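## Task

Place the green-capped bottle upright on the wall ledge marked with a blue label strip, and make sure every other bottle also sits on its own ledge. Each bottle's entire base must rest on its ledge, and none may depend on the robot to stay there at the end. Finish by releasing and moving the grippers away.

## Robot and tools

Robot: two six-joint arms with parallel grippers, named left_arm and right_arm. Their root links sit in the scene frame at left_arm (-0.046, +0.282, 0) m, quat_wxyz (+0.998, 0, 0, -0.064) and right_arm (+0.012, -0.289, 0) m, quat_wxyz (+1.000, 0, 0, -0.020). Scene frame: origin on the tabletop midway between the arms, +z up, +x out across the table, left_arm on the +y side. The arm names are labels, not image sides.

execute_actions takes "actions": a list holding either nothing, one action or one wait. An empty list moves nothing and returns the state with pictures. An action is {"rows": [...], "steps": n} with n from 3 to 15 (default 15); each control step is 1/30 s, one row per step, the final row reused if rows run out. A wait is {"steps": n}, n up to 300, counted from the previous result and including your writing time. Optional "pictures": true adds camera images to any result. A refused call sends nothing to the robot.

Each row is one flat list of 14 numbers, each in [-1, 1], always covering both arms: left_arm waist, shoulder, elbow, wrist pitch, wrist yaw, wrist roll, gripper opening, then the same seven for right_arm. The six joint numbers are offsets, not targets: they are added to the joint angles printed in the latest result that shows them (before any such result in a scene, and for later calls within one reply, they are added to where the arm is when the action begins). They are not chained from the previous row. Scale: 1.0 equals 1.202 rad for waist, 1.258 shoulder, 1.238 elbow, 2.073 wrist pitch, 2.022 wrist yaw and wrist roll. Stated joint ranges (rad): waist -2.618 to 3.054, shoulder 0.000 to 3.142, elbow 0.000 to 3.142, wrist pitch -1.571 to 1.571, wrist yaw -1.571 to 1.571, wrist roll -2.094 to 2.094. Asking for more than 0.036 rad beyond an end gets the call refused; true ends may differ by up to 0.036 rad, and commands past them are clipped, reported by a "joint sent to its limit" line (possibly about an earlier action). Missing that line proves nothing. The opening number is absolute, not an offset: +1 fully open (0.094 m between pads), -1 closed.

Speed: each joint target is kept within a lead of its measured angle (waist 0.202 rad, shoulder 0.258, elbow 0.238, wrist pitch 0.573, wrist yaw and roll 0.522), and targets that would shift a gripper over 70 mm from where it is are scaled back, so big moves need several actions. All-zero offsets are not a pause: they pull the arm back to the reference angles, and an arm can sag over repeated zero actions. To hold a posture, in a reply's first call send the offsets that lead back to the desired angles, use zeros in later calls, and raise the aim if a joint still lags. Between calls the arms keep heading for the last target until everything nearly stops or a step is HELD; then only a new action moves them further. The simulation keeps running while you think and write, and the last 3 steps of each action are executed after its result is reported.

Results: a state line gives each gripper's end_effector_position (m) and end_effector_quat_wxyz in the scene frame; the position is the point between the pads, about 1 cm behind the fingertips, and may be off, more so at long reach. Fingers point along the gripper's +z and close along its y. Joint positions and Joint velocities list, per arm, the six joints (rad, rad/s) and then the pad gap (m, m/s). grip_measured is the finger opening on the command scale; each gripper may read up to about 1 mm off. To hold something, command roughly 0.03 below grip_measured (less for a lighter hold); the pads squeeze about 50 to 62 N each. "joint command not followed" means the clearance check altered or stopped joint targets; HELD marks steps where your row was partly or wholly not sent. MOTOR HOT appears from 75 °C; at 90 °C the arm halts for 10 s, and at 100 °C it goes limp and drops, both flagged as OVER-TEMPERATURE FAULT. Avoid holding loads longer than needed.

Cameras: cam_left_wrist and cam_right_wrist, each 504x504 fisheye, mounted on the wrists; the prompt gives their intrinsics K, distortion D and T_world_to_cam, which may be slightly off. zoom_image takes "camera" (one of those names) and "region" [x0, y0, x1, y1] in image pixels from the top-left, at most 504 by 504, and returns a finer view of the latest image. read_manual with optional "section" ("licences") returns licence text only. finished_scene with "scene" (the current scene number) ends and grades the scene irreversibly; replying without a tool call also ends things.

Avoid: dropping or knocking bottles, anything leaving the table, arms colliding or pressing on each other, hard shoves and slams. Random tugs on held parts or pushes on loose objects may occur. Before finishing, open the gripper and withdraw so every bottle stands unaided with its whole base on the correct ledge.

Each tool is called after "Call:" as name([rows], argument=value, ...), one row to a line, values as JSON.

## Session

Call:
execute_actions(actions=[])

Scene clock: 0.00 s of 7800.00 s.
left_arm: end_effector_position=(+0.3326, +0.2266, +0.4045) grip_measured=+1.000 end_effector_quat_wxyz=(+0.703, +0.053, +0.707, -0.057) | right_arm: end_effector_position=(+0.3922, -0.3026, +0.4018) grip_measured=+1.000 end_effector_quat_wxyz=(+0.704, +0.009, +0.710, -0.019)
Joint positions: left_arm=[-0.015  1.05   1.043 -0.     0.012 -0.006  0.094] | right_arm=[ 0.003  1.04   1.031 -0.     0.004 -0.014  0.094]
Joint velocities: left_arm=[-0.007  0.002  0.002 -0.037  0.037  0.007  0.   ] | right_arm=[ 0.007  0.007 -0.017 -0.022 -0.037 -0.051  0.   ]
Motor temperatures (°C, as the motors report them): left_arm=[28 26 26 26 27 29] | right_arm=[29 26 28 29 26 27]

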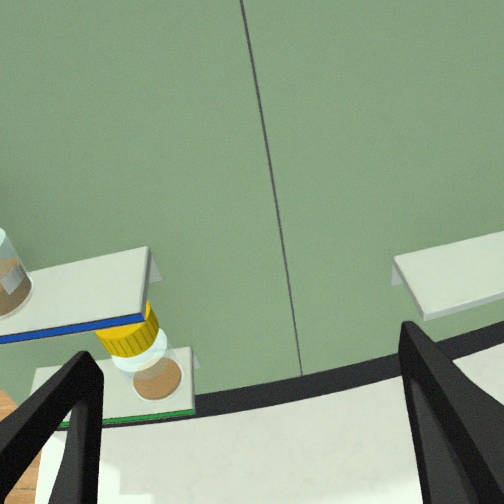

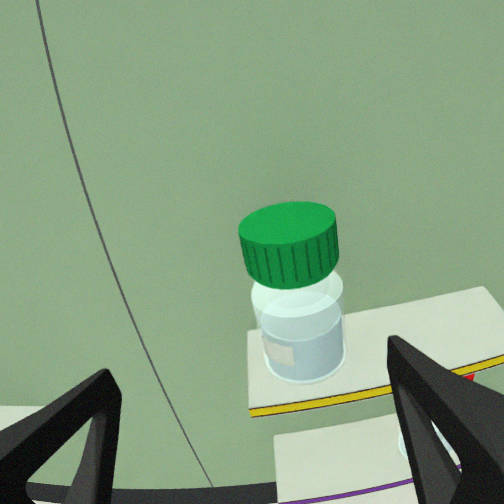

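Call:
execute_actions([
  {"rows":[[0.3,-0.15,0,-0.1,0,0,1,-0.3,-0.15,0,-0.1,0,0,1]],"steps":15},
  {"steps":30},
], pictures=true)

Call:
execute_actions([
  {"steps":40},
], pictures=true)


Scene clock: 1.33 s of 7800.00 s.
left_arm: end_effector_position=(+0.3326, +0.2266, +0.4045) grip_measured=+1.000 end_effector_quat_wxyz=(+0.703, +0.053, +0.707, -0.057) | right_arm: end_effector_position=(+0.3922, -0.3026, +0.4018) grip_measured=+1.000 end_effector_quat_wxyz=(+0.704, +0.009, +0.710, -0.019)
Joint positions: left_arm=[-0.015  1.05   1.043 -0.     0.012 -0.006  0.094] | right_arm=[ 0.003  1.04   1.031 -0.     0.004 -0.014  0.094]
Joint velocities: left_arm=[-0.007 -0.002  0.012 -0.022  0.007  0.066  0.   ] | right_arm=[-0.007  0.012 -0.007 -0.022 -0.037  0.007  0.   ]
Motor temperatures (°C, as the motors report them): left_arm=[28 26 26 27 27 29] | right_arm=[29 26 28 29 26 27]
Kept back: nothing.
Steps of this call (steps 1 to 40: nothing new was sent). Readings (joint positions):
1: left_arm=[-0.015 1.050 1.043 -0.000 0.012 -0.006] | right_arm=[0.003 1.040 1.031 -0.000 0.004 -0.014]
2: left_arm=[-0.015 1.050 1.043 -0.000 0.012 -0.006] | right_arm=[0.003 1.040 1.031 -0.000 0.004 -0.014]
4: left_arm=[-0.015 1.050 1.043 -0.000 0.012 -0.006] | right_arm=[0.003 1.040 1.031 -0.000 0.004 -0.014]
8: left_arm=[-0.015 1.050 1.043 -0.000 0.012 -0.006] | right_arm=[0.003 1.040 1.031 -0.000 0.004 -0.014]
40: the state above

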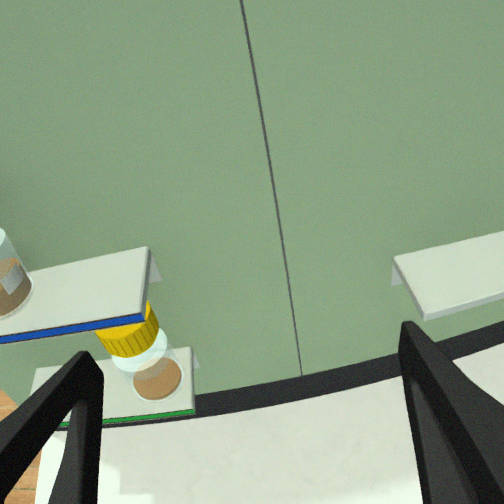

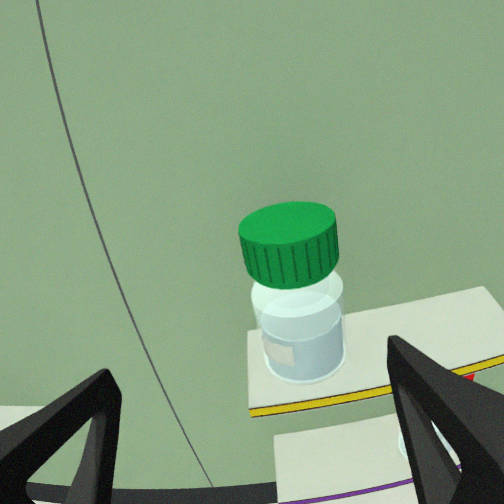

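Call:
execute_actions([
  {"rows":[[0.3,-0.1,0,-0.1,0,0,1,-0.3,-0.1,0,-0.1,0,0,1]],"steps":15},
])

Call:
execute_actions([
  {"steps":30},
], pictures=true)

Scene clock: 2.00 s of 7800.00 s.
left_arm: end_effector_position=(+0.2951, +0.3587, +0.3977) grip_measured=+1.000 end_effector_quat_wxyz=(+0.677, -0.081, +0.728, +0.072) | right_arm: end_effector_position=(+0.3311, -0.4238, +0.3965) grip_measured=+1.000 end_effector_quat_wxyz=(+0.666, +0.143, +0.718, -0.143)
Joint positions: left_arm=[ 0.347  0.937  1.038 -0.174  0.004 -0.005  0.094] | right_arm=[-0.357  0.924  1.027 -0.175  0.012 -0.014  0.094]
Joint velocities: left_arm=[-0.007  0.012 -0.002 -0.168  0.037 -0.022  0.   ] | right_arm=[ 0.002 -0.002  0.017 -0.168 -0.051  0.022  0.   ]
Motor temperatures (°C, as the motors report them): left_arm=[28 26 26 27 27 29] | right_arm=[29 26 28 29 26 27]
Steps of this call (steps 1 to 8: nothing new was sent; steps 9 to 20: the first 12 steps of this action). Readings (joint positions):
9: left_arm=[0.012 1.039 1.043 -0.022 0.031 -0.005] | right_arm=[-0.026 1.028 1.031 -0.022 -0.016 -0.014]
10: left_arm=[0.073 1.018 1.040 -0.064 0.037 -0.005] | right_arm=[-0.090 1.008 1.028 -0.066 -0.022 -0.014]
12: left_arm=[0.225 0.976 1.038 -0.120 0.029 -0.005] | right_arm=[-0.241 0.965 1.027 -0.120 -0.012 -0.014]
16: left_arm=[0.347 0.938 1.038 -0.151 0.001 -0.005] | right_arm=[-0.357 0.924 1.027 -0.151 0.015 -0.014]
20: the state above

Scene clock: 3.00 s of 7800.00 s.
left_arm: end_effector_position=(+0.2948, +0.3586, +0.3941) grip_measured=+1.000 end_effector_quat_wxyz=(+0.672, -0.081, +0.733, +0.071) | right_arm: end_effector_position=(+0.3310, -0.4235, +0.3929) grip_measured=+1.000 end_effector_quat_wxyz=(+0.661, +0.143, +0.723, -0.142)
Joint positions: left_arm=[ 0.347  0.937  1.038 -0.189  0.004 -0.005  0.094] | right_arm=[-0.357  0.924  1.027 -0.189  0.011 -0.014  0.094]
Joint velocities: left_arm=[ 0.007  0.002  0.022  0.066 -0.022 -0.037  0.   ] | right_arm=[-0.007  0.012 -0.002  0.037 -0.081  0.037  0.   ]
Motor temperatures (°C, as the motors report them): left_arm=[28 26 26 27 27 29] | right_arm=[29 26 28 30 26 27]
Kept back: nothing.
Steps of this call (steps 1 to 3: the last 3 steps of your previous action; steps 4 to 30: the robot went on to your last target). Readings (joint positions):
1: left_arm=[0.347 0.937 1.038 -0.177 0.004 -0.005] | right_arm=[-0.357 0.924 1.027 -0.178 0.012 -0.014]
2: left_arm=[0.347 0.937 1.038 -0.180 0.004 -0.005] | right_arm=[-0.357 0.924 1.027 -0.181 0.011 -0.014]
4: left_arm=[0.347 0.937 1.038 -0.184 0.004 -0.005] | right_arm=[-0.357 0.924 1.027 -0.184 0.011 -0.014]
8: left_arm=[0.347 0.937 1.038 -0.187 0.004 -0.005] | right_arm=[-0.357 0.924 1.027 -0.188 0.011 -0.014]
30: the state above
All arms were judged still, so your last target was given up. Only a new action makes them travel on or press farther. Fingers that are still opening or closing keep moving.
camera_calibration (this result's frames):
cam_left_wrist: T_world_to_cam=[[0.201315, -0.967933, -0.150262, 0.342766], [-0.69732, -0.0338865, -0.715958, 0.537113], [0.687908, 0.248913, -0.681781, 0.0886924], [0, 0, 0, 1]] pos_world=[0.244524, 0.327898, 0.496524]
cam_right_wrist: T_world_to_cam=[[-0.362197, -0.918001, -0.161518, -0.203424], [-0.442491, 0.321855, -0.837025, 0.657996], [0.820375, -0.231697, -0.522782, -0.0405538], [0, 0, 0, 1]] pos_world=[0.250747, -0.407919, 0.496701]

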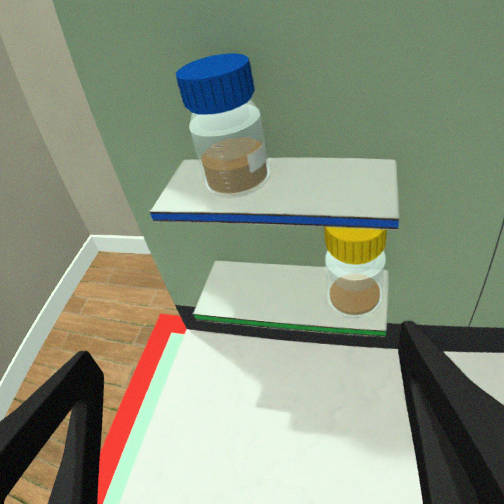

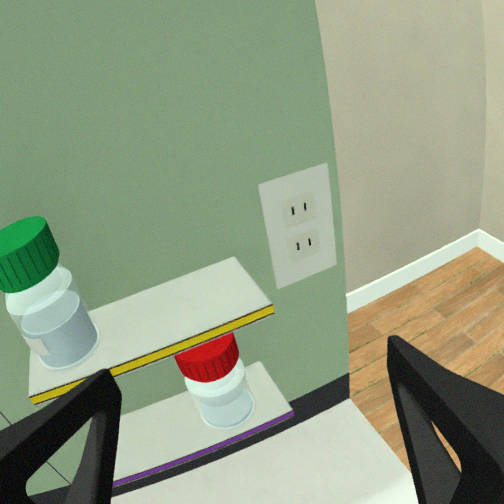

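Call:
execute_actions([
  {"rows":[[0,0,0,0,0,0,1,0.276,0.167,-0.112,0.21,0,0,1]],"steps":15},
])

Call:
execute_actions([
  {"steps":30},
], pictures=true)

Scene clock: 3.93 s of 7800.00 s.
left_arm: end_effector_position=(+0.2948, +0.3586, +0.3941) grip_measured=+1.000 end_effector_quat_wxyz=(+0.672, -0.081, +0.733, +0.071) | right_arm: end_effector_position=(+0.4242, -0.3146, +0.3226) grip_measured=+1.000 end_effector_quat_wxyz=(+0.666, +0.020, +0.746, -0.027)
Joint positions: left_arm=[ 0.347  0.937  1.038 -0.189  0.004 -0.005  0.094] | right_arm=[-0.023  1.157  0.878  0.166  0.005 -0.014  0.094]
Joint velocities: left_arm=[ 0.002  0.012  0.022 -0.051 -0.007 -0.081  0.   ] | right_arm=[ 0.017  0.002  0.002  0.579 -0.007  0.007  0.   ]
Motor temperatures (°C, as the motors report them): left_arm=[28 26 26 27 27 29] | right_arm=[29 26 28 30 26 27]
Steps of this call (steps 1 to 16: nothing new was sent; steps 17 to 28: the first 12 steps of this action). Readings (joint positions):
17: left_arm=[0.347 0.937 1.038 -0.189 0.004 -0.005] | right_arm=[-0.335 0.937 1.015 -0.146 0.024 -0.014]
18: left_arm=[0.347 0.937 1.038 -0.189 0.004 -0.005] | right_arm=[-0.289 0.962 1.002 -0.073 0.029 -0.014]
20: left_arm=[0.347 0.937 1.038 -0.189 0.004 -0.005] | right_arm=[-0.179 1.038 0.971 0.036 0.029 -0.014]
24: left_arm=[0.347 0.937 1.038 -0.189 0.004 -0.005] | right_arm=[-0.028 1.148 0.895 0.133 0.006 -0.014]
28: the state above

Scene clock: 4.93 s of 7800.00 s.
left_arm: end_effector_position=(+0.2948, +0.3586, +0.3941) grip_measured=+1.000 end_effector_quat_wxyz=(+0.672, -0.081, +0.733, +0.071) | right_arm: end_effector_position=(+0.4255, -0.3147, +0.3382) grip_measured=+1.000 end_effector_quat_wxyz=(+0.689, +0.019, +0.724, -0.028)
Joint positions: left_arm=[ 0.347  0.937  1.038 -0.189  0.004 -0.005  0.094] | right_arm=[-0.023  1.157  0.878  0.229  0.005 -0.014  0.094]
Joint velocities: left_arm=[-0.022 -0.002  0.002 -0.11   0.051 -0.066  0.   ] | right_arm=[-0.017  0.017  0.002  0.007 -0.037 -0.007  0.   ]
Motor temperatures (°C, as the motors report them): left_arm=[28 26 26 28 27 29] | right_arm=[29 26 28 30 26 27]
Kept back: nothing.
Steps of this call (steps 1 to 3: the last 3 steps of your previous action; steps 4 to 30: the robot went on to your last target). Readings (joint positions):
1: left_arm=[0.347 0.937 1.038 -0.189 0.004 -0.005] | right_arm=[-0.023 1.157 0.878 0.182 0.005 -0.014]
2: left_arm=[0.347 0.937 1.038 -0.189 0.004 -0.005] | right_arm=[-0.023 1.157 0.878 0.194 0.005 -0.014]
4: left_arm=[0.347 0.937 1.038 -0.189 0.004 -0.005] | right_arm=[-0.023 1.157 0.878 0.208 0.005 -0.014]
8: left_arm=[0.347 0.937 1.038 -0.189 0.004 -0.005] | right_arm=[-0.023 1.157 0.878 0.221 0.005 -0.014]
30: the state above
All arms were judged still, so your last target was given up. Only a new action makes them travel on or press farther. Fingers that are still opening or closing keep moving.
camera_calibration (this result's frames):
cam_left_wrist: T_world_to_cam=[[0.201315, -0.967933, -0.150262, 0.342766], [-0.69732, -0.0338865, -0.715958, 0.537113], [0.687908, 0.248913, -0.681781, 0.0886924], [0, 0, 0, 1]] pos_world=[0.244524, 0.327898, 0.496524]
cam_right_wrist: T_world_to_cam=[[-0.029976, -0.986511, -0.160929, -0.241335], [-0.493778, 0.154599, -0.855735, 0.594583], [0.869071, 0.0538116, -0.491752, -0.0628665], [0, 0, 0, 1]] pos_world=[0.340993, -0.326619, 0.439053]

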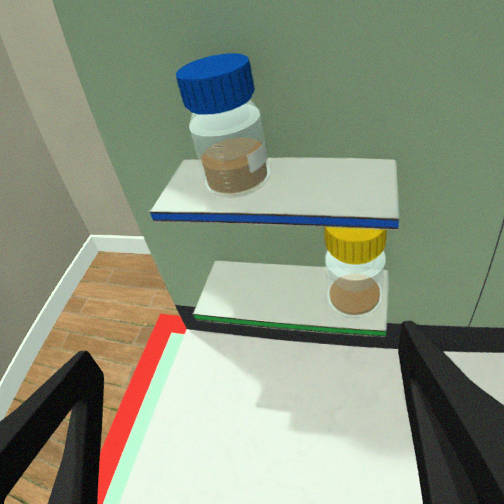

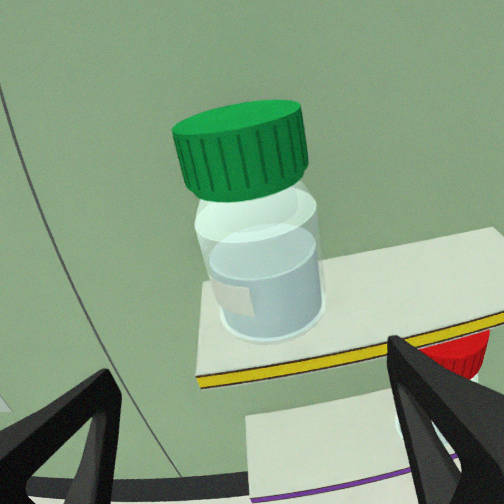

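Call:
execute_actions([
  {"rows":[[0,0,0,0,0,0,1,0,0.215,0.2,0.05,0,0,1]],"steps":15},
])

Call:
execute_actions([
  {"steps":20},
], pictures=true)

Scene clock: 5.43 s of 7800.00 s.
left_arm: end_effector_position=(+0.2948, +0.3586, +0.3941) grip_measured=+1.000 end_effector_quat_wxyz=(+0.672, -0.081, +0.733, +0.071) | right_arm: end_effector_position=(+0.4964, -0.3192, +0.3505) grip_measured=+1.000 end_effector_quat_wxyz=(+0.699, +0.019, +0.714, -0.029)
Joint positions: left_arm=[ 0.347  0.937  1.038 -0.189  0.004 -0.005  0.094] | right_arm=[-0.023  1.44   1.102  0.316  0.005 -0.014  0.094]
Joint velocities: left_arm=[ 0.007 -0.012 -0.002 -0.037  0.051  0.037  0.   ] | right_arm=[ 0.002 -0.017 -0.002  0.051 -0.051  0.007  0.   ]
Motor temperatures (°C, as the motors report them): left_arm=[28 26 26 28 27 29] | right_arm=[29 26 28 30 26 27]
Steps of this call (steps 1 to 3: nothing new was sent; steps 4 to 15: the first 12 steps of this action). Readings (joint positions):
4: left_arm=[0.347 0.937 1.038 -0.189 0.004 -0.005] | right_arm=[-0.023 1.187 0.908 0.226 0.005 -0.014]
5: left_arm=[0.347 0.937 1.038 -0.189 0.004 -0.005] | right_arm=[-0.023 1.257 0.977 0.242 0.005 -0.014]
7: left_arm=[0.347 0.937 1.038 -0.189 0.004 -0.005] | right_arm=[-0.023 1.382 1.086 0.295 0.005 -0.014]
11: left_arm=[0.347 0.937 1.038 -0.189 0.004 -0.005] | right_arm=[-0.023 1.440 1.102 0.308 0.005 -0.014]
15: the state above

Scene clock: 6.10 s of 7800.00 s.
left_arm: end_effector_position=(+0.2948, +0.3586, +0.3941) grip_measured=+1.000 end_effector_quat_wxyz=(+0.672, -0.081, +0.733, +0.071) | right_arm: end_effector_position=(+0.4964, -0.3192, +0.3507) grip_measured=+1.000 end_effector_quat_wxyz=(+0.699, +0.019, +0.714, -0.029)
Joint positions: left_arm=[ 0.347  0.937  1.038 -0.189  0.004 -0.005  0.094] | right_arm=[-0.023  1.44   1.102  0.317  0.005 -0.014  0.094]
Joint velocities: left_arm=[-0.012  0.002 -0.002 -0.022 -0.022 -0.037  0.   ] | right_arm=[ 0.002 -0.007  0.007  0.037 -0.022 -0.007  0.   ]
Motor temperatures (°C, as the motors report them): left_arm=[28 26 26 28 27 29] | right_arm=[29 26 29 30 26 27]
Kept back: nothing.
Steps of this call (steps 1 to 3: the last 3 steps of your previous action; steps 4 to 15: the robot went on to your last target; steps 16 to 20: nothing new was sent). Readings (joint positions):
1: left_arm=[0.347 0.937 1.038 -0.189 0.004 -0.005] | right_arm=[-0.023 1.440 1.102 0.316 0.005 -0.014]
2: left_arm=[0.347 0.937 1.038 -0.189 0.004 -0.005] | right_arm=[-0.023 1.440 1.102 0.316 0.005 -0.014]
4: left_arm=[0.347 0.937 1.038 -0.189 0.004 -0.005] | right_arm=[-0.023 1.440 1.102 0.317 0.005 -0.014]
8: left_arm=[0.347 0.937 1.038 -0.189 0.004 -0.005] | right_arm=[-0.023 1.440 1.102 0.317 0.005 -0.014]
20: the state above
All arms were judged still, so your last target was given up. Only a new action makes them travel on or press farther. Fingers that are still opening or closing keep moving.
camera_calibration (this result's frames):
cam_left_wrist: T_world_to_cam=[[0.201315, -0.967933, -0.150262, 0.342766], [-0.69732, -0.0338865, -0.715958, 0.537113], [0.687908, 0.248913, -0.681781, 0.0886924], [0, 0, 0, 1]] pos_world=[0.244524, 0.327898, 0.496524]
cam_right_wrist: T_world_to_cam=[[-0.0252725, -0.986805, -0.159929, -0.244344], [-0.468478, 0.153017, -0.870123, 0.63297], [0.883113, 0.0529332, -0.466164, -0.134258], [0, 0, 0, 1]] pos_world=[0.408922, -0.330868, 0.449097]

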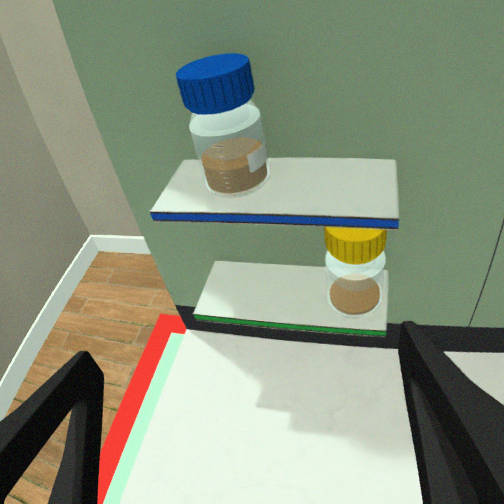

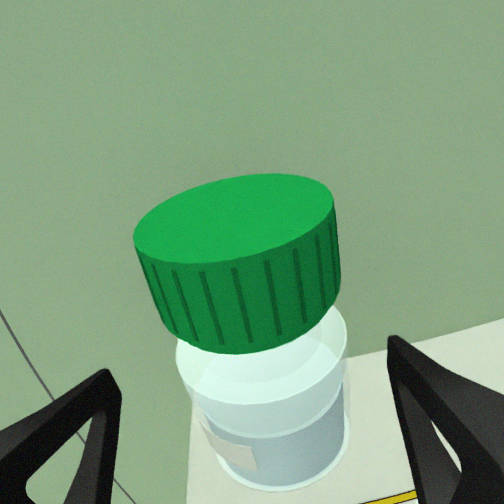

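Call:
execute_actions([
  {"rows":[[0,0,0,0,0,0,1,0,0.085,0.085,0.01,0,0,1]],"steps":15},
])

Call:
execute_actions([
  {"rows":[[0,0,0,0,0,0,1,0,0.01,0,0,0,0,0]],"steps":15},
])

Call:
execute_actions([
  {"steps":20},
], pictures=true)

Scene clock: 6.60 s of 7800.00 s.
left_arm: end_effector_position=(+0.2948, +0.3586, +0.3941) grip_measured=+1.000 end_effector_quat_wxyz=(+0.672, -0.081, +0.733, +0.071) | right_arm: end_effector_position=(+0.5240, -0.3209, +0.3394) grip_measured=+1.000 end_effector_quat_wxyz=(+0.692, +0.019, +0.721, -0.029)
Joint positions: left_arm=[ 0.347  0.937  1.038 -0.189  0.004 -0.005  0.094] | right_arm=[-0.023  1.55   1.177  0.333  0.005 -0.014  0.094]
Joint velocities: left_arm=[-0.012 -0.002  0.017 -0.051 -0.022  0.022  0.   ] | right_arm=[-0.007  0.002 -0.007  0.007 -0.037  0.022  0.   ]
Motor temperatures (°C, as the motors report them): left_arm=[28 26 26 28 27 29] | right_arm=[29 26 29 31 26 27]
Steps of this call (steps 1 to 3: nothing new was sent; steps 4 to 15: the first 12 steps of this action). Readings (joint positions):
4: left_arm=[0.347 0.937 1.038 -0.189 0.004 -0.005] | right_arm=[-0.023 1.452 1.113 0.316 0.005 -0.014]
5: left_arm=[0.347 0.937 1.038 -0.189 0.004 -0.005] | right_arm=[-0.023 1.476 1.139 0.321 0.005 -0.014]
7: left_arm=[0.347 0.937 1.038 -0.189 0.004 -0.005] | right_arm=[-0.023 1.520 1.174 0.333 0.005 -0.014]
11: left_arm=[0.347 0.937 1.038 -0.189 0.004 -0.005] | right_arm=[-0.023 1.549 1.177 0.333 0.005 -0.014]
15: the state above

Scene clock: 7.10 s of 7800.00 s.
left_arm: end_effector_position=(+0.2948, +0.3586, +0.3941) grip_measured=+1.000 end_effector_quat_wxyz=(+0.672, -0.081, +0.733, +0.071) | right_arm: end_effector_position=(+0.5239, -0.3215, +0.3394) grip_measured=+0.157 end_effector_quat_wxyz=(+0.692, +0.020, +0.721, -0.029)
Joint positions: left_arm=[ 0.347  0.937  1.038 -0.189  0.004 -0.005  0.094] | right_arm=[-0.024  1.55   1.177  0.333  0.006 -0.014  0.054]
Joint velocities: left_arm=[-0.017 -0.002 -0.002  0.051  0.007  0.066  0.   ] | right_arm=[ 0.017 -0.007  0.002 -0.007 -0.022  0.037 -0.   ]
Motor temperatures (°C, as the motors report them): left_arm=[28 26 26 28 27 29] | right_arm=[29 26 29 31 26 27]
Steps of this call (steps 1 to 3: the last 3 steps of your previous action; steps 4 to 15: the first 12 steps of this action, its rows measured from where the robot was after step 3). Readings (joint positions):
3: left_arm=[0.347 0.937 1.038 -0.189 0.004 -0.005] | right_arm=[-0.023 1.550 1.177 0.333 0.005 -0.014]
4: left_arm=[0.347 0.937 1.038 -0.189 0.004 -0.005] | right_arm=[-0.023 1.550 1.177 0.333 0.005 -0.014]
5: left_arm=[0.347 0.937 1.038 -0.189 0.004 -0.005] | right_arm=[-0.023 1.550 1.177 0.333 0.005 -0.014]
7: left_arm=[0.347 0.937 1.038 -0.189 0.004 -0.005] | right_arm=[-0.024 1.550 1.177 0.333 0.008 -0.014]
11: left_arm=[0.347 0.937 1.038 -0.189 0.004 -0.005] | right_arm=[-0.024 1.550 1.177 0.333 0.006 -0.014]
15: the state above

Scene clock: 7.77 s of 7800.00 s.
left_arm: end_effector_position=(+0.2948, +0.3586, +0.3941) grip_measured=+1.000 end_effector_quat_wxyz=(+0.672, -0.081, +0.733, +0.071) | right_arm: end_effector_position=(+0.5239, -0.3215, +0.3394) grip_measured=+0.157 end_effector_quat_wxyz=(+0.692, +0.020, +0.721, -0.029)
Joint positions: left_arm=[ 0.347  0.937  1.038 -0.189  0.004 -0.005  0.094] | right_arm=[-0.024  1.55   1.177  0.333  0.006 -0.014  0.054]
Joint velocities: left_arm=[ 0.007 -0.002  0.002  0.037  0.022  0.007  0.   ] | right_arm=[ 0.002 -0.002  0.022 -0.037  0.066 -0.051 -0.   ]
Motor temperatures (°C, as the motors report them): left_arm=[28 26 26 28 27 29] | right_arm=[29 26 29 31 26 27]
Kept back: nothing.
Steps of this call (steps 1 to 3: the last 3 steps of your previous action; steps 4 to 15: the robot went on to your last target; steps 16 to 20: nothing new was sent). Readings (joint positions):
1: left_arm=[0.347 0.937 1.038 -0.189 0.004 -0.005] | right_arm=[-0.024 1.550 1.177 0.333 0.006 -0.014]
2: left_arm=[0.347 0.937 1.038 -0.189 0.004 -0.005] | right_arm=[-0.024 1.550 1.177 0.333 0.006 -0.014]
4: left_arm=[0.347 0.937 1.038 -0.189 0.004 -0.005] | right_arm=[-0.024 1.550 1.177 0.333 0.006 -0.014]
8: left_arm=[0.347 0.937 1.038 -0.189 0.004 -0.005] | right_arm=[-0.024 1.550 1.177 0.333 0.006 -0.014]
20: the state above
All arms were judged still, so your last target was given up. Only a new action makes them travel on or press farther. Fingers that are still opening or closing keep moving.
camera_calibration (this result's frames):
cam_left_wrist: T_world_to_cam=[[0.201315, -0.967933, -0.150262, 0.342766], [-0.69732, -0.0338865, -0.715958, 0.537113], [0.687908, 0.248913, -0.681781, 0.0886924], [0, 0, 0, 1]] pos_world=[0.244524, 0.327898, 0.496524]
cam_right_wrist: T_world_to_cam=[[-0.0302048, -0.986566, -0.16055, -0.244879], [-0.484663, 0.154933, -0.86087, 0.64232], [0.874179, 0.0518099, -0.482831, -0.153777], [0, 0, 0, 1]] pos_world=[0.43834, -0.333138, 0.439391]

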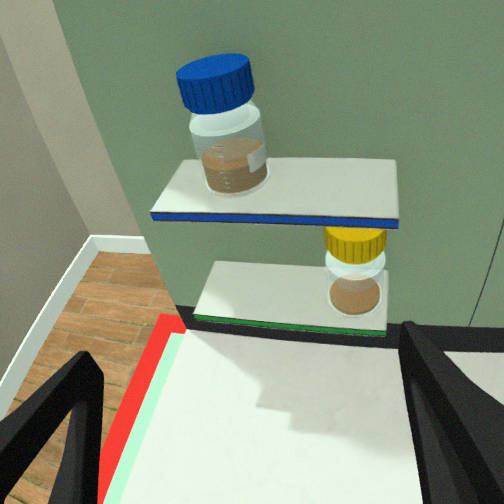

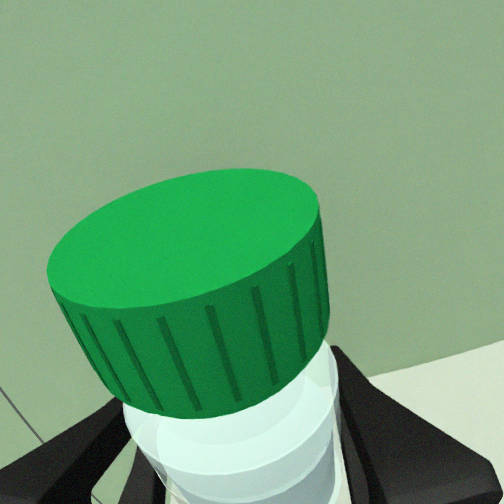

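Call:
execute_actions([
  {"rows":[[0,0,0,0,0,0,1,0,-0.04,0.03,-0.035,0,0,0],[0,0,0,0,0,0,1,0,-0.04,0.03,-0.035,0,0,0],[0,0,0,0,0,0,1,0,-0.04,0.03,-0.035,0,0,0],[0,0,0,0,0,0,1,0,-0.04,0.03,-0.035,0,0,0],[0,0,0,0,0,0,1,0,-0.04,0.03,-0.035,0,0,0],[0,0,0,0,0,0,1,0,-0.04,0.03,-0.035,0,0,0],[0,0,0,0,0,0,1,0,-0.23,-0.06,-0.065,0,0,0]],"steps":15},
])

Call:
execute_actions([
  {"rows":[[0,0,0,0,0,0,1,0.64,0,0,0,0,0,0]],"steps":15},
])

Call:
execute_actions([
  {"steps":40},
], pictures=true)

Scene clock: 8.50 s of 7800.00 s.
left_arm: end_effector_position=(+0.2948, +0.3586, +0.3941) grip_measured=+1.000 end_effector_quat_wxyz=(+0.672, -0.081, +0.733, +0.071) | right_arm: end_effector_position=(+0.4612, -0.3175, +0.3749) grip_measured=+0.157 end_effector_quat_wxyz=(+0.697, +0.020, +0.716, -0.029)
Joint positions: left_arm=[ 0.347  0.937  1.038 -0.189  0.004 -0.005  0.094] | right_arm=[-0.024  1.3    1.093  0.181  0.006 -0.014  0.054]
Joint velocities: left_arm=[ 0.007 -0.002 -0.017 -0.022  0.037 -0.051  0.   ] | right_arm=[ 0.002 -0.716  0.002  0.183 -0.022 -0.037 -0.001]
Motor temperatures (°C, as the motors report them): left_arm=[28 26 26 29 27 29] | right_arm=[29 26 29 31 26 27]
Steps of this call (steps 1 to 10: nothing new was sent; steps 11 to 22: the first 12 steps of this action). Readings (joint positions):
11: left_arm=[0.347 0.937 1.038 -0.189 0.004 -0.005] | right_arm=[-0.024 1.547 1.177 0.329 0.006 -0.014]
12: left_arm=[0.347 0.937 1.038 -0.189 0.004 -0.005] | right_arm=[-0.024 1.543 1.177 0.319 0.006 -0.014]
14: left_arm=[0.347 0.937 1.038 -0.189 0.004 -0.005] | right_arm=[-0.024 1.533 1.177 0.300 0.006 -0.014]
18: left_arm=[0.347 0.937 1.038 -0.189 0.004 -0.005] | right_arm=[-0.024 1.466 1.141 0.257 0.006 -0.014]
22: the state above

Scene clock: 9.00 s of 7800.00 s.
left_arm: end_effector_position=(+0.2948, +0.3586, +0.3941) grip_measured=+1.000 end_effector_quat_wxyz=(+0.672, -0.081, +0.733, +0.071) | right_arm: end_effector_position=(+0.3610, -0.0151, +0.3783) grip_measured=+0.157 end_effector_quat_wxyz=(+0.661, -0.237, +0.677, +0.221)
Joint positions: left_arm=[ 0.347  0.937  1.038 -0.189  0.004 -0.005  0.094] | right_arm=[ 0.705  1.276  1.093  0.153  0.005 -0.014  0.054]
Joint velocities: left_arm=[ 0.002  0.007  0.002 -0.095  0.037 -0.022  0.   ] | right_arm=[ 1.399 -0.007 -0.007  0.007 -0.505  0.022 -0.   ]
Motor temperatures (°C, as the motors report them): left_arm=[28 26 27 29 27 29] | right_arm=[29 26 29 31 26 27]
Steps of this call (steps 1 to 3: the last 3 steps of your previous action; steps 4 to 15: the first 12 steps of this action, its rows measured from where the robot was after step 3). Readings (joint positions):
3: left_arm=[0.347 0.937 1.038 -0.189 0.004 -0.005] | right_arm=[-0.024 1.261 1.093 0.193 0.006 -0.014]
4: left_arm=[0.347 0.937 1.038 -0.189 0.004 -0.005] | right_arm=[0.001 1.260 1.093 0.194 0.029 -0.014]
5: left_arm=[0.347 0.937 1.038 -0.189 0.004 -0.005] | right_arm=[0.046 1.262 1.093 0.189 0.047 -0.014]
7: left_arm=[0.347 0.937 1.038 -0.189 0.004 -0.005] | right_arm=[0.173 1.267 1.093 0.175 0.043 -0.014]
11: left_arm=[0.347 0.937 1.038 -0.189 0.004 -0.005] | right_arm=[0.446 1.275 1.093 0.158 0.027 -0.014]
15: the state above

Scene clock: 10.33 s of 7800.00 s.
left_arm: end_effector_position=(+0.2948, +0.3586, +0.3941) grip_measured=+1.000 end_effector_quat_wxyz=(+0.672, -0.081, +0.733, +0.071) | right_arm: end_effector_position=(+0.3472, +0.0016, +0.3783) grip_measured=+0.157 end_effector_quat_wxyz=(+0.655, -0.255, +0.671, +0.238)
Joint positions: left_arm=[ 0.347  0.937  1.038 -0.189  0.004 -0.005  0.094] | right_arm=[ 0.752  1.276  1.093  0.153 -0.    -0.014  0.054]
Joint velocities: left_arm=[-0.002 -0.002  0.002 -0.081  0.007 -0.066  0.   ] | right_arm=[-0.007  0.012  0.012 -0.007 -0.051  0.037  0.   ]
Motor temperatures (°C, as the motors report them): left_arm=[28 26 27 29 27 29] | right_arm=[29 26 29 32 26 27]
Kept back: nothing.
Steps of this call (steps 1 to 3: the last 3 steps of your previous action; steps 4 to 30: the robot went on to your last target; steps 31 to 40: nothing new was sent). Readings (joint positions):
1: left_arm=[0.347 0.937 1.038 -0.189 0.004 -0.005] | right_arm=[0.742 1.276 1.093 0.153 -0.010 -0.014]
2: left_arm=[0.347 0.937 1.038 -0.189 0.004 -0.005] | right_arm=[0.762 1.276 1.093 0.153 -0.021 -0.014]
4: left_arm=[0.347 0.937 1.038 -0.189 0.004 -0.005] | right_arm=[0.766 1.276 1.093 0.153 -0.024 -0.014]
8: left_arm=[0.347 0.937 1.038 -0.189 0.004 -0.005] | right_arm=[0.752 1.276 1.093 0.153 -0.007 -0.014]
40: the state above
All arms were judged still, so your last target was given up. Only a new action makes them travel on or press farther. Fingers that are still opening or closing keep moving.
camera_calibration (this result's frames):
cam_left_wrist: T_world_to_cam=[[0.201315, -0.967933, -0.150262, 0.342766], [-0.69732, -0.0338865, -0.715958, 0.537113], [0.687908, 0.248913, -0.681781, 0.0886924], [0, 0, 0, 1]] pos_world=[0.244524, 0.327898, 0.496524]
cam_right_wrist: T_world_to_cam=[[0.674946, -0.720133, -0.160799, -0.170363], [-0.446937, -0.2256, -0.865651, 0.529458], [0.587108, 0.656134, -0.474122, 0.0981303], [0, 0, 0, 1]] pos_world=[0.294007, -0.0676253, 0.477457]

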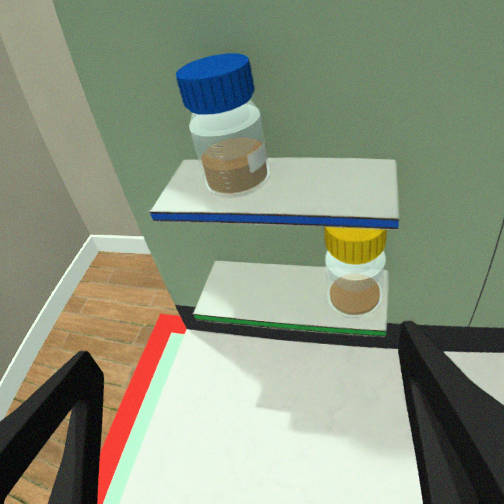

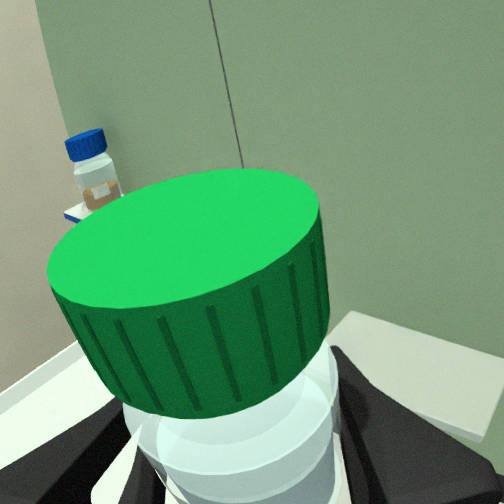

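Call:
execute_actions([
  {"rows":[[-0.7,0.146,0.131,0.072,0,0,1,0,0.01,0,0,0,0,0]],"steps":15},
])

Call:
execute_actions([
  {"steps":40},
], pictures=true)

Scene clock: 10.87 s of 7800.00 s.
left_arm: end_effector_position=(+0.2895, +0.0690, +0.4284) grip_measured=+1.000 end_effector_quat_wxyz=(+0.676, +0.198, +0.681, -0.200) | right_arm: end_effector_position=(+0.3500, +0.0040, +0.3626) grip_measured=+0.157 end_effector_quat_wxyz=(+0.637, -0.261, +0.687, +0.232)
Joint positions: left_arm=[-0.44   1.129  1.181 -0.058  0.004 -0.005  0.094] | right_arm=[ 0.752  1.292  1.093  0.118 -0.    -0.014  0.054]
Joint velocities: left_arm=[-1.541 -0.002  0.002 -0.022  0.3   -0.022  0.   ] | right_arm=[-0.017 -0.007  0.012 -0.037 -0.051 -0.051  0.001]
Motor temperatures (°C, as the motors report them): left_arm=[28 26 27 29 27 29] | right_arm=[29 26 29 32 26 27]
Steps of this call (steps 1 to 4: nothing new was sent; steps 5 to 16: the first 12 steps of this action). Readings (joint positions):
5: left_arm=[0.322 0.955 1.057 -0.190 -0.011 -0.005] | right_arm=[0.752 1.276 1.093 0.151 -0.000 -0.014]
6: left_arm=[0.269 0.994 1.095 -0.173 -0.017 -0.005] | right_arm=[0.752 1.278 1.093 0.148 -0.000 -0.014]
8: left_arm=[0.136 1.074 1.161 -0.113 -0.017 -0.005] | right_arm=[0.752 1.283 1.093 0.139 -0.000 -0.014]
12: left_arm=[-0.156 1.128 1.181 -0.069 -0.010 -0.005] | right_arm=[0.752 1.291 1.093 0.123 -0.000 -0.014]
16: the state above

Scene clock: 12.20 s of 7800.00 s.
left_arm: end_effector_position=(+0.2749, +0.0476, +0.4318) grip_measured=+1.000 end_effector_quat_wxyz=(+0.673, +0.220, +0.669, -0.225) | right_arm: end_effector_position=(+0.3500, +0.0040, +0.3626) grip_measured=+0.157 end_effector_quat_wxyz=(+0.637, -0.261, +0.687, +0.232)
Joint positions: left_arm=[-0.501  1.129  1.181 -0.044  0.012 -0.005  0.094] | right_arm=[ 0.752  1.292  1.093  0.118 -0.    -0.014  0.054]
Joint velocities: left_arm=[ 0.002  0.007  0.007 -0.007  0.066  0.007  0.   ] | right_arm=[ 0.007 -0.017 -0.007  0.037  0.007 -0.007 -0.   ]
Motor temperatures (°C, as the motors report them): left_arm=[28 26 27 29 27 29] | right_arm=[29 26 29 32 26 27]
Kept back: nothing.
Steps of this call (steps 1 to 3: the last 3 steps of your previous action; steps 4 to 30: the robot went on to your last target; steps 31 to 40: nothing new was sent). Readings (joint positions):
1: left_arm=[-0.479 1.129 1.181 -0.055 0.014 -0.005] | right_arm=[0.752 1.292 1.093 0.118 -0.000 -0.014]
2: left_arm=[-0.498 1.129 1.181 -0.053 0.020 -0.005] | right_arm=[0.752 1.292 1.093 0.118 -0.000 -0.014]
4: left_arm=[-0.502 1.129 1.181 -0.049 0.019 -0.005] | right_arm=[0.752 1.292 1.093 0.118 -0.000 -0.014]
8: left_arm=[-0.501 1.129 1.181 -0.046 0.014 -0.005] | right_arm=[0.752 1.292 1.093 0.118 -0.000 -0.014]
40: the state above
All arms were judged still, so your last target was given up. Only a new action makes them travel on or press farther. Fingers that are still opening or closing keep moving.
camera_calibration (this result's frames):
cam_left_wrist: T_world_to_cam=[[-0.588154, -0.794594, -0.150653, 0.260343], [-0.425086, 0.462201, -0.778249, 0.4682], [0.688024, -0.393689, -0.609616, 0.204949], [0, 0, 0, 1]] pos_world=[0.211137, 0.0711508, 0.528538]
cam_right_wrist: T_world_to_cam=[[0.668638, -0.725576, -0.162673, -0.170125], [-0.480186, -0.25429, -0.839499, 0.519912], [0.567754, 0.639434, -0.51844, 0.110426], [0, 0, 0, 1]] pos_world=[0.300712, -0.0618398, 0.46604]

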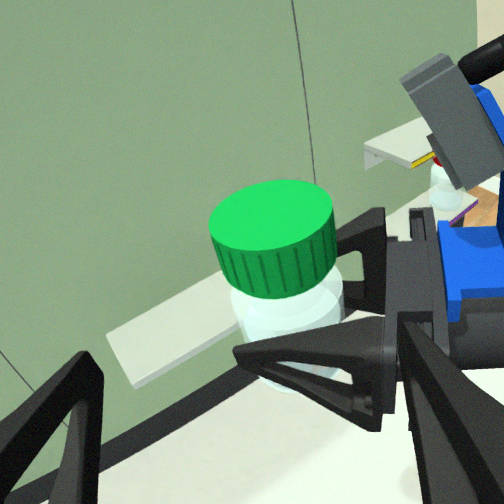

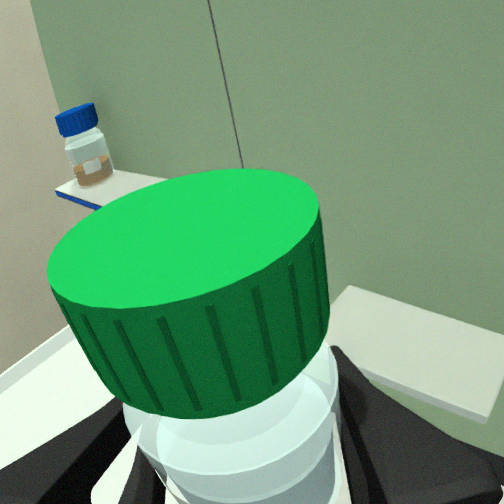

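Call:
execute_actions([
  {"rows":[[0.013,0.255,0.175,0.055,0,0,1,0,0,0,0.035,0,0,0]],"steps":15},
])

Call:
execute_actions([
  {"steps":25},
], pictures=true)

Scene clock: 12.80 s of 7800.00 s.
left_arm: end_effector_position=(+0.3499, -0.0019, +0.4292) grip_measured=+1.000 end_effector_quat_wxyz=(+0.675, +0.214, +0.669, -0.227) | right_arm: end_effector_position=(+0.3538, +0.0032, +0.3499) grip_measured=+0.157 end_effector_quat_wxyz=(+0.628, -0.263, +0.698, +0.223)
Joint positions: left_arm=[-0.492  1.458  1.398  0.073  0.014 -0.014  0.094] | right_arm=[ 0.747  1.303  1.081  0.11   0.006 -0.019  0.054]
Joint velocities: left_arm=[ 0.012 -0.002 -0.007  0.095 -0.066 -0.051  0.   ] | right_arm=[-0.002 -0.007 -0.017 -0.022  0.022 -0.022 -0.   ]
Motor temperatures (°C, as the motors report them): left_arm=[28 26 27 30 27 29] | right_arm=[29 26 29 32 26 27]
Steps of this call (steps 1 to 6: nothing new was sent; steps 7 to 18: the first 12 steps of this action). Readings (joint positions):
7: left_arm=[-0.501 1.159 1.215 -0.054 0.012 -0.005] | right_arm=[0.752 1.292 1.093 0.118 -0.000 -0.014]
8: left_arm=[-0.499 1.224 1.285 -0.033 0.012 -0.005] | right_arm=[0.752 1.292 1.093 0.118 -0.000 -0.014]
10: left_arm=[-0.496 1.354 1.387 0.050 0.012 -0.005] | right_arm=[0.752 1.292 1.093 0.120 -0.000 -0.014]
14: left_arm=[-0.492 1.454 1.398 0.080 0.014 -0.014] | right_arm=[0.748 1.295 1.085 0.110 0.010 -0.019]
18: the state above

Scene clock: 13.63 s of 7800.00 s.
left_arm: end_effector_position=(+0.3498, -0.0019, +0.4296) grip_measured=+1.000 end_effector_quat_wxyz=(+0.675, +0.214, +0.669, -0.227) | right_arm: end_effector_position=(+0.3540, +0.0034, +0.3528) grip_measured=+0.157 end_effector_quat_wxyz=(+0.632, -0.262, +0.694, +0.224)
Joint positions: left_arm=[-0.492  1.458  1.398  0.075  0.014 -0.014  0.094] | right_arm=[ 0.747  1.303  1.081  0.121  0.006 -0.019  0.054]
Joint velocities: left_arm=[-0.012 -0.012 -0.002  0.081 -0.007  0.037  0.   ] | right_arm=[ 0.002  0.007  0.002 -0.007  0.022  0.037 -0.   ]
Motor temperatures (°C, as the motors report them): left_arm=[28 26 27 30 27 29] | right_arm=[29 26 29 33 26 27]
Kept back: nothing.
Steps of this call (steps 1 to 3: the last 3 steps of your previous action; steps 4 to 25: the robot went on to your last target). Readings (joint positions):
1: left_arm=[-0.492 1.458 1.398 0.074 0.014 -0.014] | right_arm=[0.747 1.303 1.081 0.112 0.006 -0.019]
2: left_arm=[-0.492 1.458 1.398 0.074 0.014 -0.014] | right_arm=[0.747 1.303 1.081 0.115 0.006 -0.019]
4: left_arm=[-0.492 1.458 1.398 0.074 0.014 -0.014] | right_arm=[0.747 1.303 1.081 0.118 0.006 -0.019]
8: left_arm=[-0.492 1.458 1.398 0.075 0.014 -0.014] | right_arm=[0.747 1.303 1.081 0.120 0.006 -0.019]
25: the state above
camera_calibration (this result's frames):
cam_left_wrist: T_world_to_cam=[[-0.582479, -0.800403, -0.141676, 0.258987], [-0.428483, 0.450461, -0.783254, 0.524492], [0.690739, -0.395524, -0.605344, 0.129754], [0, 0, 0, 1]] pos_world=[0.285964, 0.0223519, 0.526048]
cam_right_wrist: T_world_to_cam=[[0.659396, -0.735057, -0.157758, -0.173231], [-0.492146, -0.263418, -0.829701, 0.514277], [0.568321, 0.624742, -0.535452, 0.109327], [0, 0, 0, 1]] pos_world=[0.305194, -0.0601658, 0.457907]

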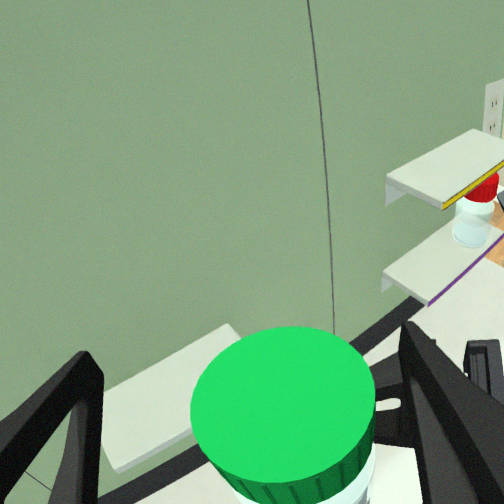

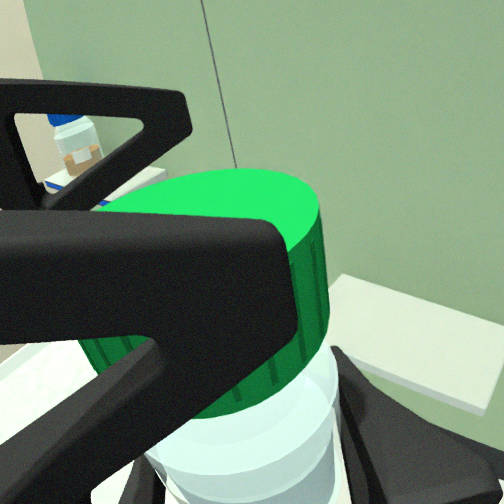

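Call:
execute_actions([
  {"rows":[[0,0.01,0,-0.035,0,0,1,0,0,0,0,0,0,0]],"steps":10},
])

Call:
execute_actions([
  {"rows":[[0,0.005,0,0,0,0,0,0,0,0,0,0,0,0]],"steps":15},
], pictures=true)

Scene clock: 15.53 s of 7800.00 s.
left_arm: end_effector_position=(+0.3498, -0.0018, +0.4212) grip_measured=+1.000 end_effector_quat_wxyz=(+0.664, +0.218, +0.680, -0.223) | right_arm: end_effector_position=(+0.3532, +0.0027, +0.3441) grip_measured=+0.157 end_effector_quat_wxyz=(+0.620, -0.266, +0.705, +0.220)
Joint positions: left_arm=[-0.492  1.458  1.398  0.041  0.014 -0.014  0.094] | right_arm=[ 0.747  1.303  1.081  0.086  0.006 -0.019  0.054]
Joint velocities: left_arm=[ 0.002 -0.022 -0.002  0.007 -0.022  0.007  0.   ] | right_arm=[ 0.007  0.012 -0.022 -0.095 -0.007  0.081 -0.   ]
Motor temperatures (°C, as the motors report them): left_arm=[28 26 27 30 27 29] | right_arm=[29 26 29 34 26 27]
Steps of this call (steps 1 to 15: the robot went on to your last target; steps 16 to 50: nothing new was sent; steps 51 to 57: the first 7 steps of this action). Readings (joint positions):
51: left_arm=[-0.492 1.458 1.398 0.070 0.014 -0.014] | right_arm=[0.747 1.303 1.081 0.118 0.006 -0.019]
52: left_arm=[-0.492 1.458 1.398 0.064 0.014 -0.014] | right_arm=[0.747 1.303 1.081 0.113 0.006 -0.019]
54: left_arm=[-0.492 1.458 1.398 0.052 0.014 -0.014] | right_arm=[0.747 1.303 1.081 0.099 0.006 -0.019]
57: the state above

Scene clock: 16.03 s of 7800.00 s.
left_arm: end_effector_position=(+0.3461, -0.0069, +0.4197) grip_measured=+0.002 end_effector_quat_wxyz=(+0.659, +0.226, +0.680, -0.229) | right_arm: end_effector_position=(+0.3523, +0.0032, +0.3321) grip_measured=+0.157 end_effector_quat_wxyz=(+0.603, -0.273, +0.718, +0.215)
Joint positions: left_arm=[-0.501  1.458  1.398  0.035  0.027 -0.013  0.047] | right_arm=[ 0.748  1.309  1.081  0.047  0.003 -0.02   0.054]
Joint velocities: left_arm=[ 0.007  0.002 -0.017 -0.051 -0.051  0.037  0.001] | right_arm=[ 0.002  0.002  0.007 -0.022  0.037  0.051 -0.001]
Motor temperatures (°C, as the motors report them): left_arm=[28 26 27 30 27 29] | right_arm=[29 26 29 34 26 27]
Steps of this call (steps 1 to 3: the last 3 steps of your previous action; steps 4 to 15: the first 12 steps of this action, its rows measured from where the robot was after step 3). Readings (joint positions):
3: left_arm=[-0.492 1.458 1.398 0.036 0.014 -0.014] | right_arm=[0.747 1.303 1.081 0.081 0.006 -0.019]
4: left_arm=[-0.492 1.458 1.398 0.036 0.014 -0.014] | right_arm=[0.747 1.303 1.081 0.077 0.006 -0.019]
5: left_arm=[-0.492 1.458 1.398 0.036 0.014 -0.014] | right_arm=[0.747 1.303 1.081 0.073 0.006 -0.019]
7: left_arm=[-0.502 1.458 1.398 0.031 0.037 -0.013] | right_arm=[0.748 1.307 1.081 0.069 0.001 -0.020]
11: left_arm=[-0.501 1.458 1.398 0.034 0.031 -0.013] | right_arm=[0.748 1.309 1.081 0.049 0.003 -0.020]
15: the state above
camera_calibration (this result's frames):
cam_left_wrist: T_world_to_cam=[[-0.603309, -0.784695, -0.142379, 0.258989], [-0.443298, 0.478373, -0.758055, 0.51208], [0.662952, -0.394225, -0.63646, 0.147031], [0, 0, 0, 1]] pos_world=[0.28578, 0.0162253, 0.518638]
cam_right_wrist: T_world_to_cam=[[0.652753, -0.740797, -0.158536, -0.17297], [-0.539759, -0.307939, -0.783475, 0.49779], [0.531577, 0.596987, -0.60086, 0.134105], [0, 0, 0, 1]] pos_world=[0.310306, -0.0549062, 0.443162]

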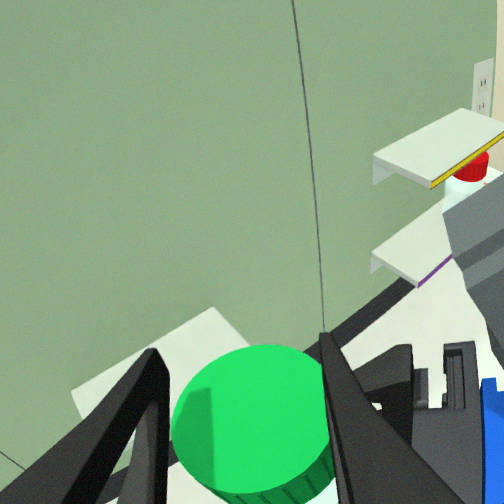

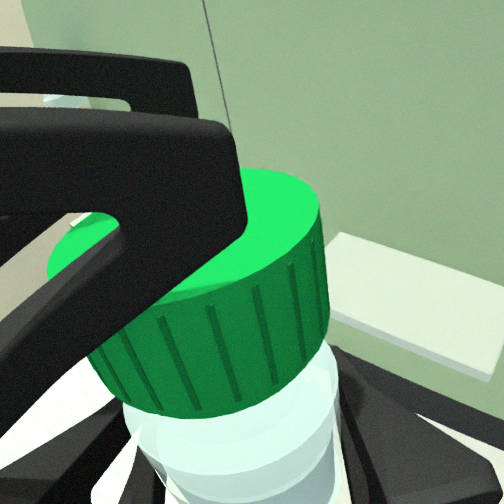

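Call:
execute_actions([
  {"rows":[[0,0,0,0.03,0,0,1,0,0,0,0,0,0,0]],"steps":12},
])

Call:
execute_actions([
  {"rows":[[-0.015,0,0,-0.02,0,0,1,0,0,0,0.05,0,0,0]],"steps":15},
])

Call:
execute_actions([
  {"steps":20},
], pictures=true)

Scene clock: 16.53 s of 7800.00 s.
left_arm: end_effector_position=(+0.3463, -0.0066, +0.4323) grip_measured=+1.000 end_effector_quat_wxyz=(+0.677, +0.220, +0.663, -0.234) | right_arm: end_effector_position=(+0.3512, +0.0022, +0.3247) grip_measured=+0.157 end_effector_quat_wxyz=(+0.592, -0.276, +0.727, +0.211)
Joint positions: left_arm=[-0.501  1.458  1.398  0.085  0.025 -0.013  0.094] | right_arm=[ 0.748  1.309  1.081  0.016  0.003 -0.02   0.054]
Joint velocities: left_arm=[-0.007 -0.002  0.007  0.037  0.037  0.007  0.   ] | right_arm=[ 0.002  0.012 -0.002 -0.11   0.037  0.007 -0.   ]
Motor temperatures (°C, as the motors report them): left_arm=[28 26 27 30 27 29] | right_arm=[29 26 29 34 26 27]
Steps of this call (steps 1 to 3: the last 3 steps of your previous action; steps 4 to 6: the robot went on to your last target; steps 7 to 15: the first 9 steps of this action). Readings (joint positions):
7: left_arm=[-0.501 1.458 1.398 0.040 0.025 -0.013] | right_arm=[0.748 1.309 1.081 0.043 0.003 -0.020]
8: left_arm=[-0.501 1.458 1.398 0.049 0.025 -0.013] | right_arm=[0.748 1.309 1.081 0.038 0.003 -0.020]
10: left_arm=[-0.501 1.458 1.398 0.066 0.025 -0.013] | right_arm=[0.748 1.309 1.081 0.028 0.003 -0.020]
14: left_arm=[-0.501 1.458 1.398 0.083 0.025 -0.013] | right_arm=[0.748 1.309 1.081 0.018 0.003 -0.020]
15: the state above

Scene clock: 17.03 s of 7800.00 s.
left_arm: end_effector_position=(+0.3432, -0.0109, +0.4279) grip_measured=+1.000 end_effector_quat_wxyz=(+0.670, +0.225, +0.668, -0.235) | right_arm: end_effector_position=(+0.3523, +0.0032, +0.3324) grip_measured=+0.157 end_effector_quat_wxyz=(+0.604, -0.273, +0.718, +0.215)
Joint positions: left_arm=[-0.512  1.458  1.398  0.068  0.024 -0.013  0.094] | right_arm=[ 0.748  1.309  1.081  0.048  0.003 -0.02   0.054]
Joint velocities: left_arm=[ 0.007 -0.007 -0.002 -0.022 -0.022 -0.095  0.   ] | right_arm=[-0.002 -0.012  0.002  0.022 -0.007 -0.022  0.001]
Motor temperatures (°C, as the motors report them): left_arm=[28 26 27 30 27 29] | right_arm=[29 26 29 34 26 27]
Steps of this call (steps 1 to 3: the last 3 steps of your previous action; steps 4 to 15: the first 12 steps of this action, its rows measured from where the robot was after step 3). Readings (joint positions):
3: left_arm=[-0.501 1.458 1.398 0.089 0.025 -0.013] | right_arm=[0.748 1.309 1.081 0.014 0.003 -0.020]
4: left_arm=[-0.502 1.458 1.398 0.087 0.024 -0.013] | right_arm=[0.748 1.309 1.081 0.017 0.003 -0.020]
5: left_arm=[-0.504 1.458 1.398 0.084 0.024 -0.013] | right_arm=[0.748 1.309 1.081 0.021 0.003 -0.020]
7: left_arm=[-0.509 1.458 1.398 0.077 0.024 -0.013] | right_arm=[0.748 1.309 1.081 0.032 0.003 -0.020]
11: left_arm=[-0.512 1.458 1.398 0.070 0.024 -0.013] | right_arm=[0.748 1.309 1.081 0.044 0.003 -0.020]
15: the state above

Scene clock: 17.70 s of 7800.00 s.
left_arm: end_effector_position=(+0.3432, -0.0109, +0.4276) grip_measured=+1.000 end_effector_quat_wxyz=(+0.669, +0.225, +0.668, -0.235) | right_arm: end_effector_position=(+0.3524, +0.0033, +0.3328) grip_measured=+0.157 end_effector_quat_wxyz=(+0.604, -0.272, +0.717, +0.215)
Joint positions: left_arm=[-0.512  1.458  1.398  0.067  0.024 -0.013  0.094] | right_arm=[ 0.748  1.309  1.081  0.049  0.003 -0.02   0.054]
Joint velocities: left_arm=[ 0.002 -0.007 -0.002 -0.051 -0.022  0.037  0.   ] | right_arm=[-0.007  0.002 -0.002 -0.037  0.051 -0.081  0.   ]
Motor temperatures (°C, as the motors report them): left_arm=[28 26 27 30 27 29] | right_arm=[29 26 29 34 26 27]
Kept back: nothing.
Steps of this call (steps 1 to 3: the last 3 steps of your previous action; steps 4 to 15: the robot went on to your last target; steps 16 to 20: nothing new was sent). Readings (joint positions):
1: left_arm=[-0.512 1.458 1.398 0.067 0.024 -0.013] | right_arm=[0.748 1.309 1.081 0.048 0.003 -0.020]
2: left_arm=[-0.512 1.458 1.398 0.067 0.024 -0.013] | right_arm=[0.748 1.309 1.081 0.048 0.003 -0.020]
4: left_arm=[-0.512 1.458 1.398 0.067 0.024 -0.013] | right_arm=[0.748 1.309 1.081 0.049 0.003 -0.020]
8: left_arm=[-0.512 1.458 1.398 0.067 0.024 -0.013] | right_arm=[0.748 1.309 1.081 0.049 0.003 -0.020]
20: the state above
All arms were judged still, so your last target was given up. Only a new action makes them travel on or press farther. Fingers that are still opening or closing keep moving.
camera_calibration (this result's frames):
cam_left_wrist: T_world_to_cam=[[-0.606493, -0.782093, -0.143167, 0.256654], [-0.419297, 0.467601, -0.778164, 0.519011], [0.675542, -0.411921, -0.611526, 0.137253], [0, 0, 0, 1]] pos_world=[0.280558, 0.0145743, 0.524554]
cam_right_wrist: T_world_to_cam=[[0.653074, -0.740522, -0.158499, -0.172995], [-0.538169, -0.306576, -0.785102, 0.49835], [0.532793, 0.598029, -0.598742, 0.133267], [0, 0, 0, 1]] pos_world=[0.310171, -0.0550215, 0.443629]

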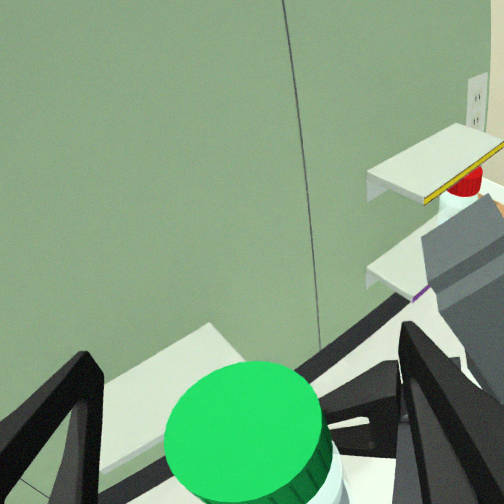

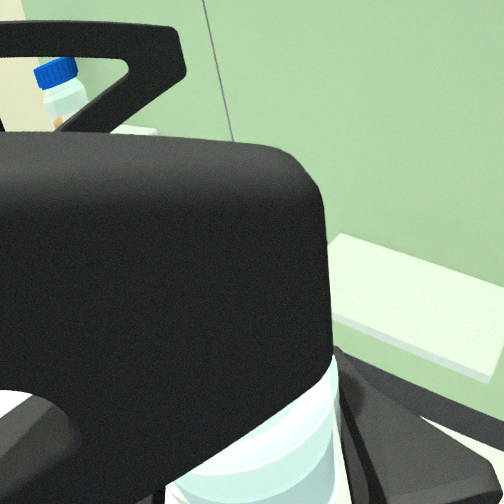

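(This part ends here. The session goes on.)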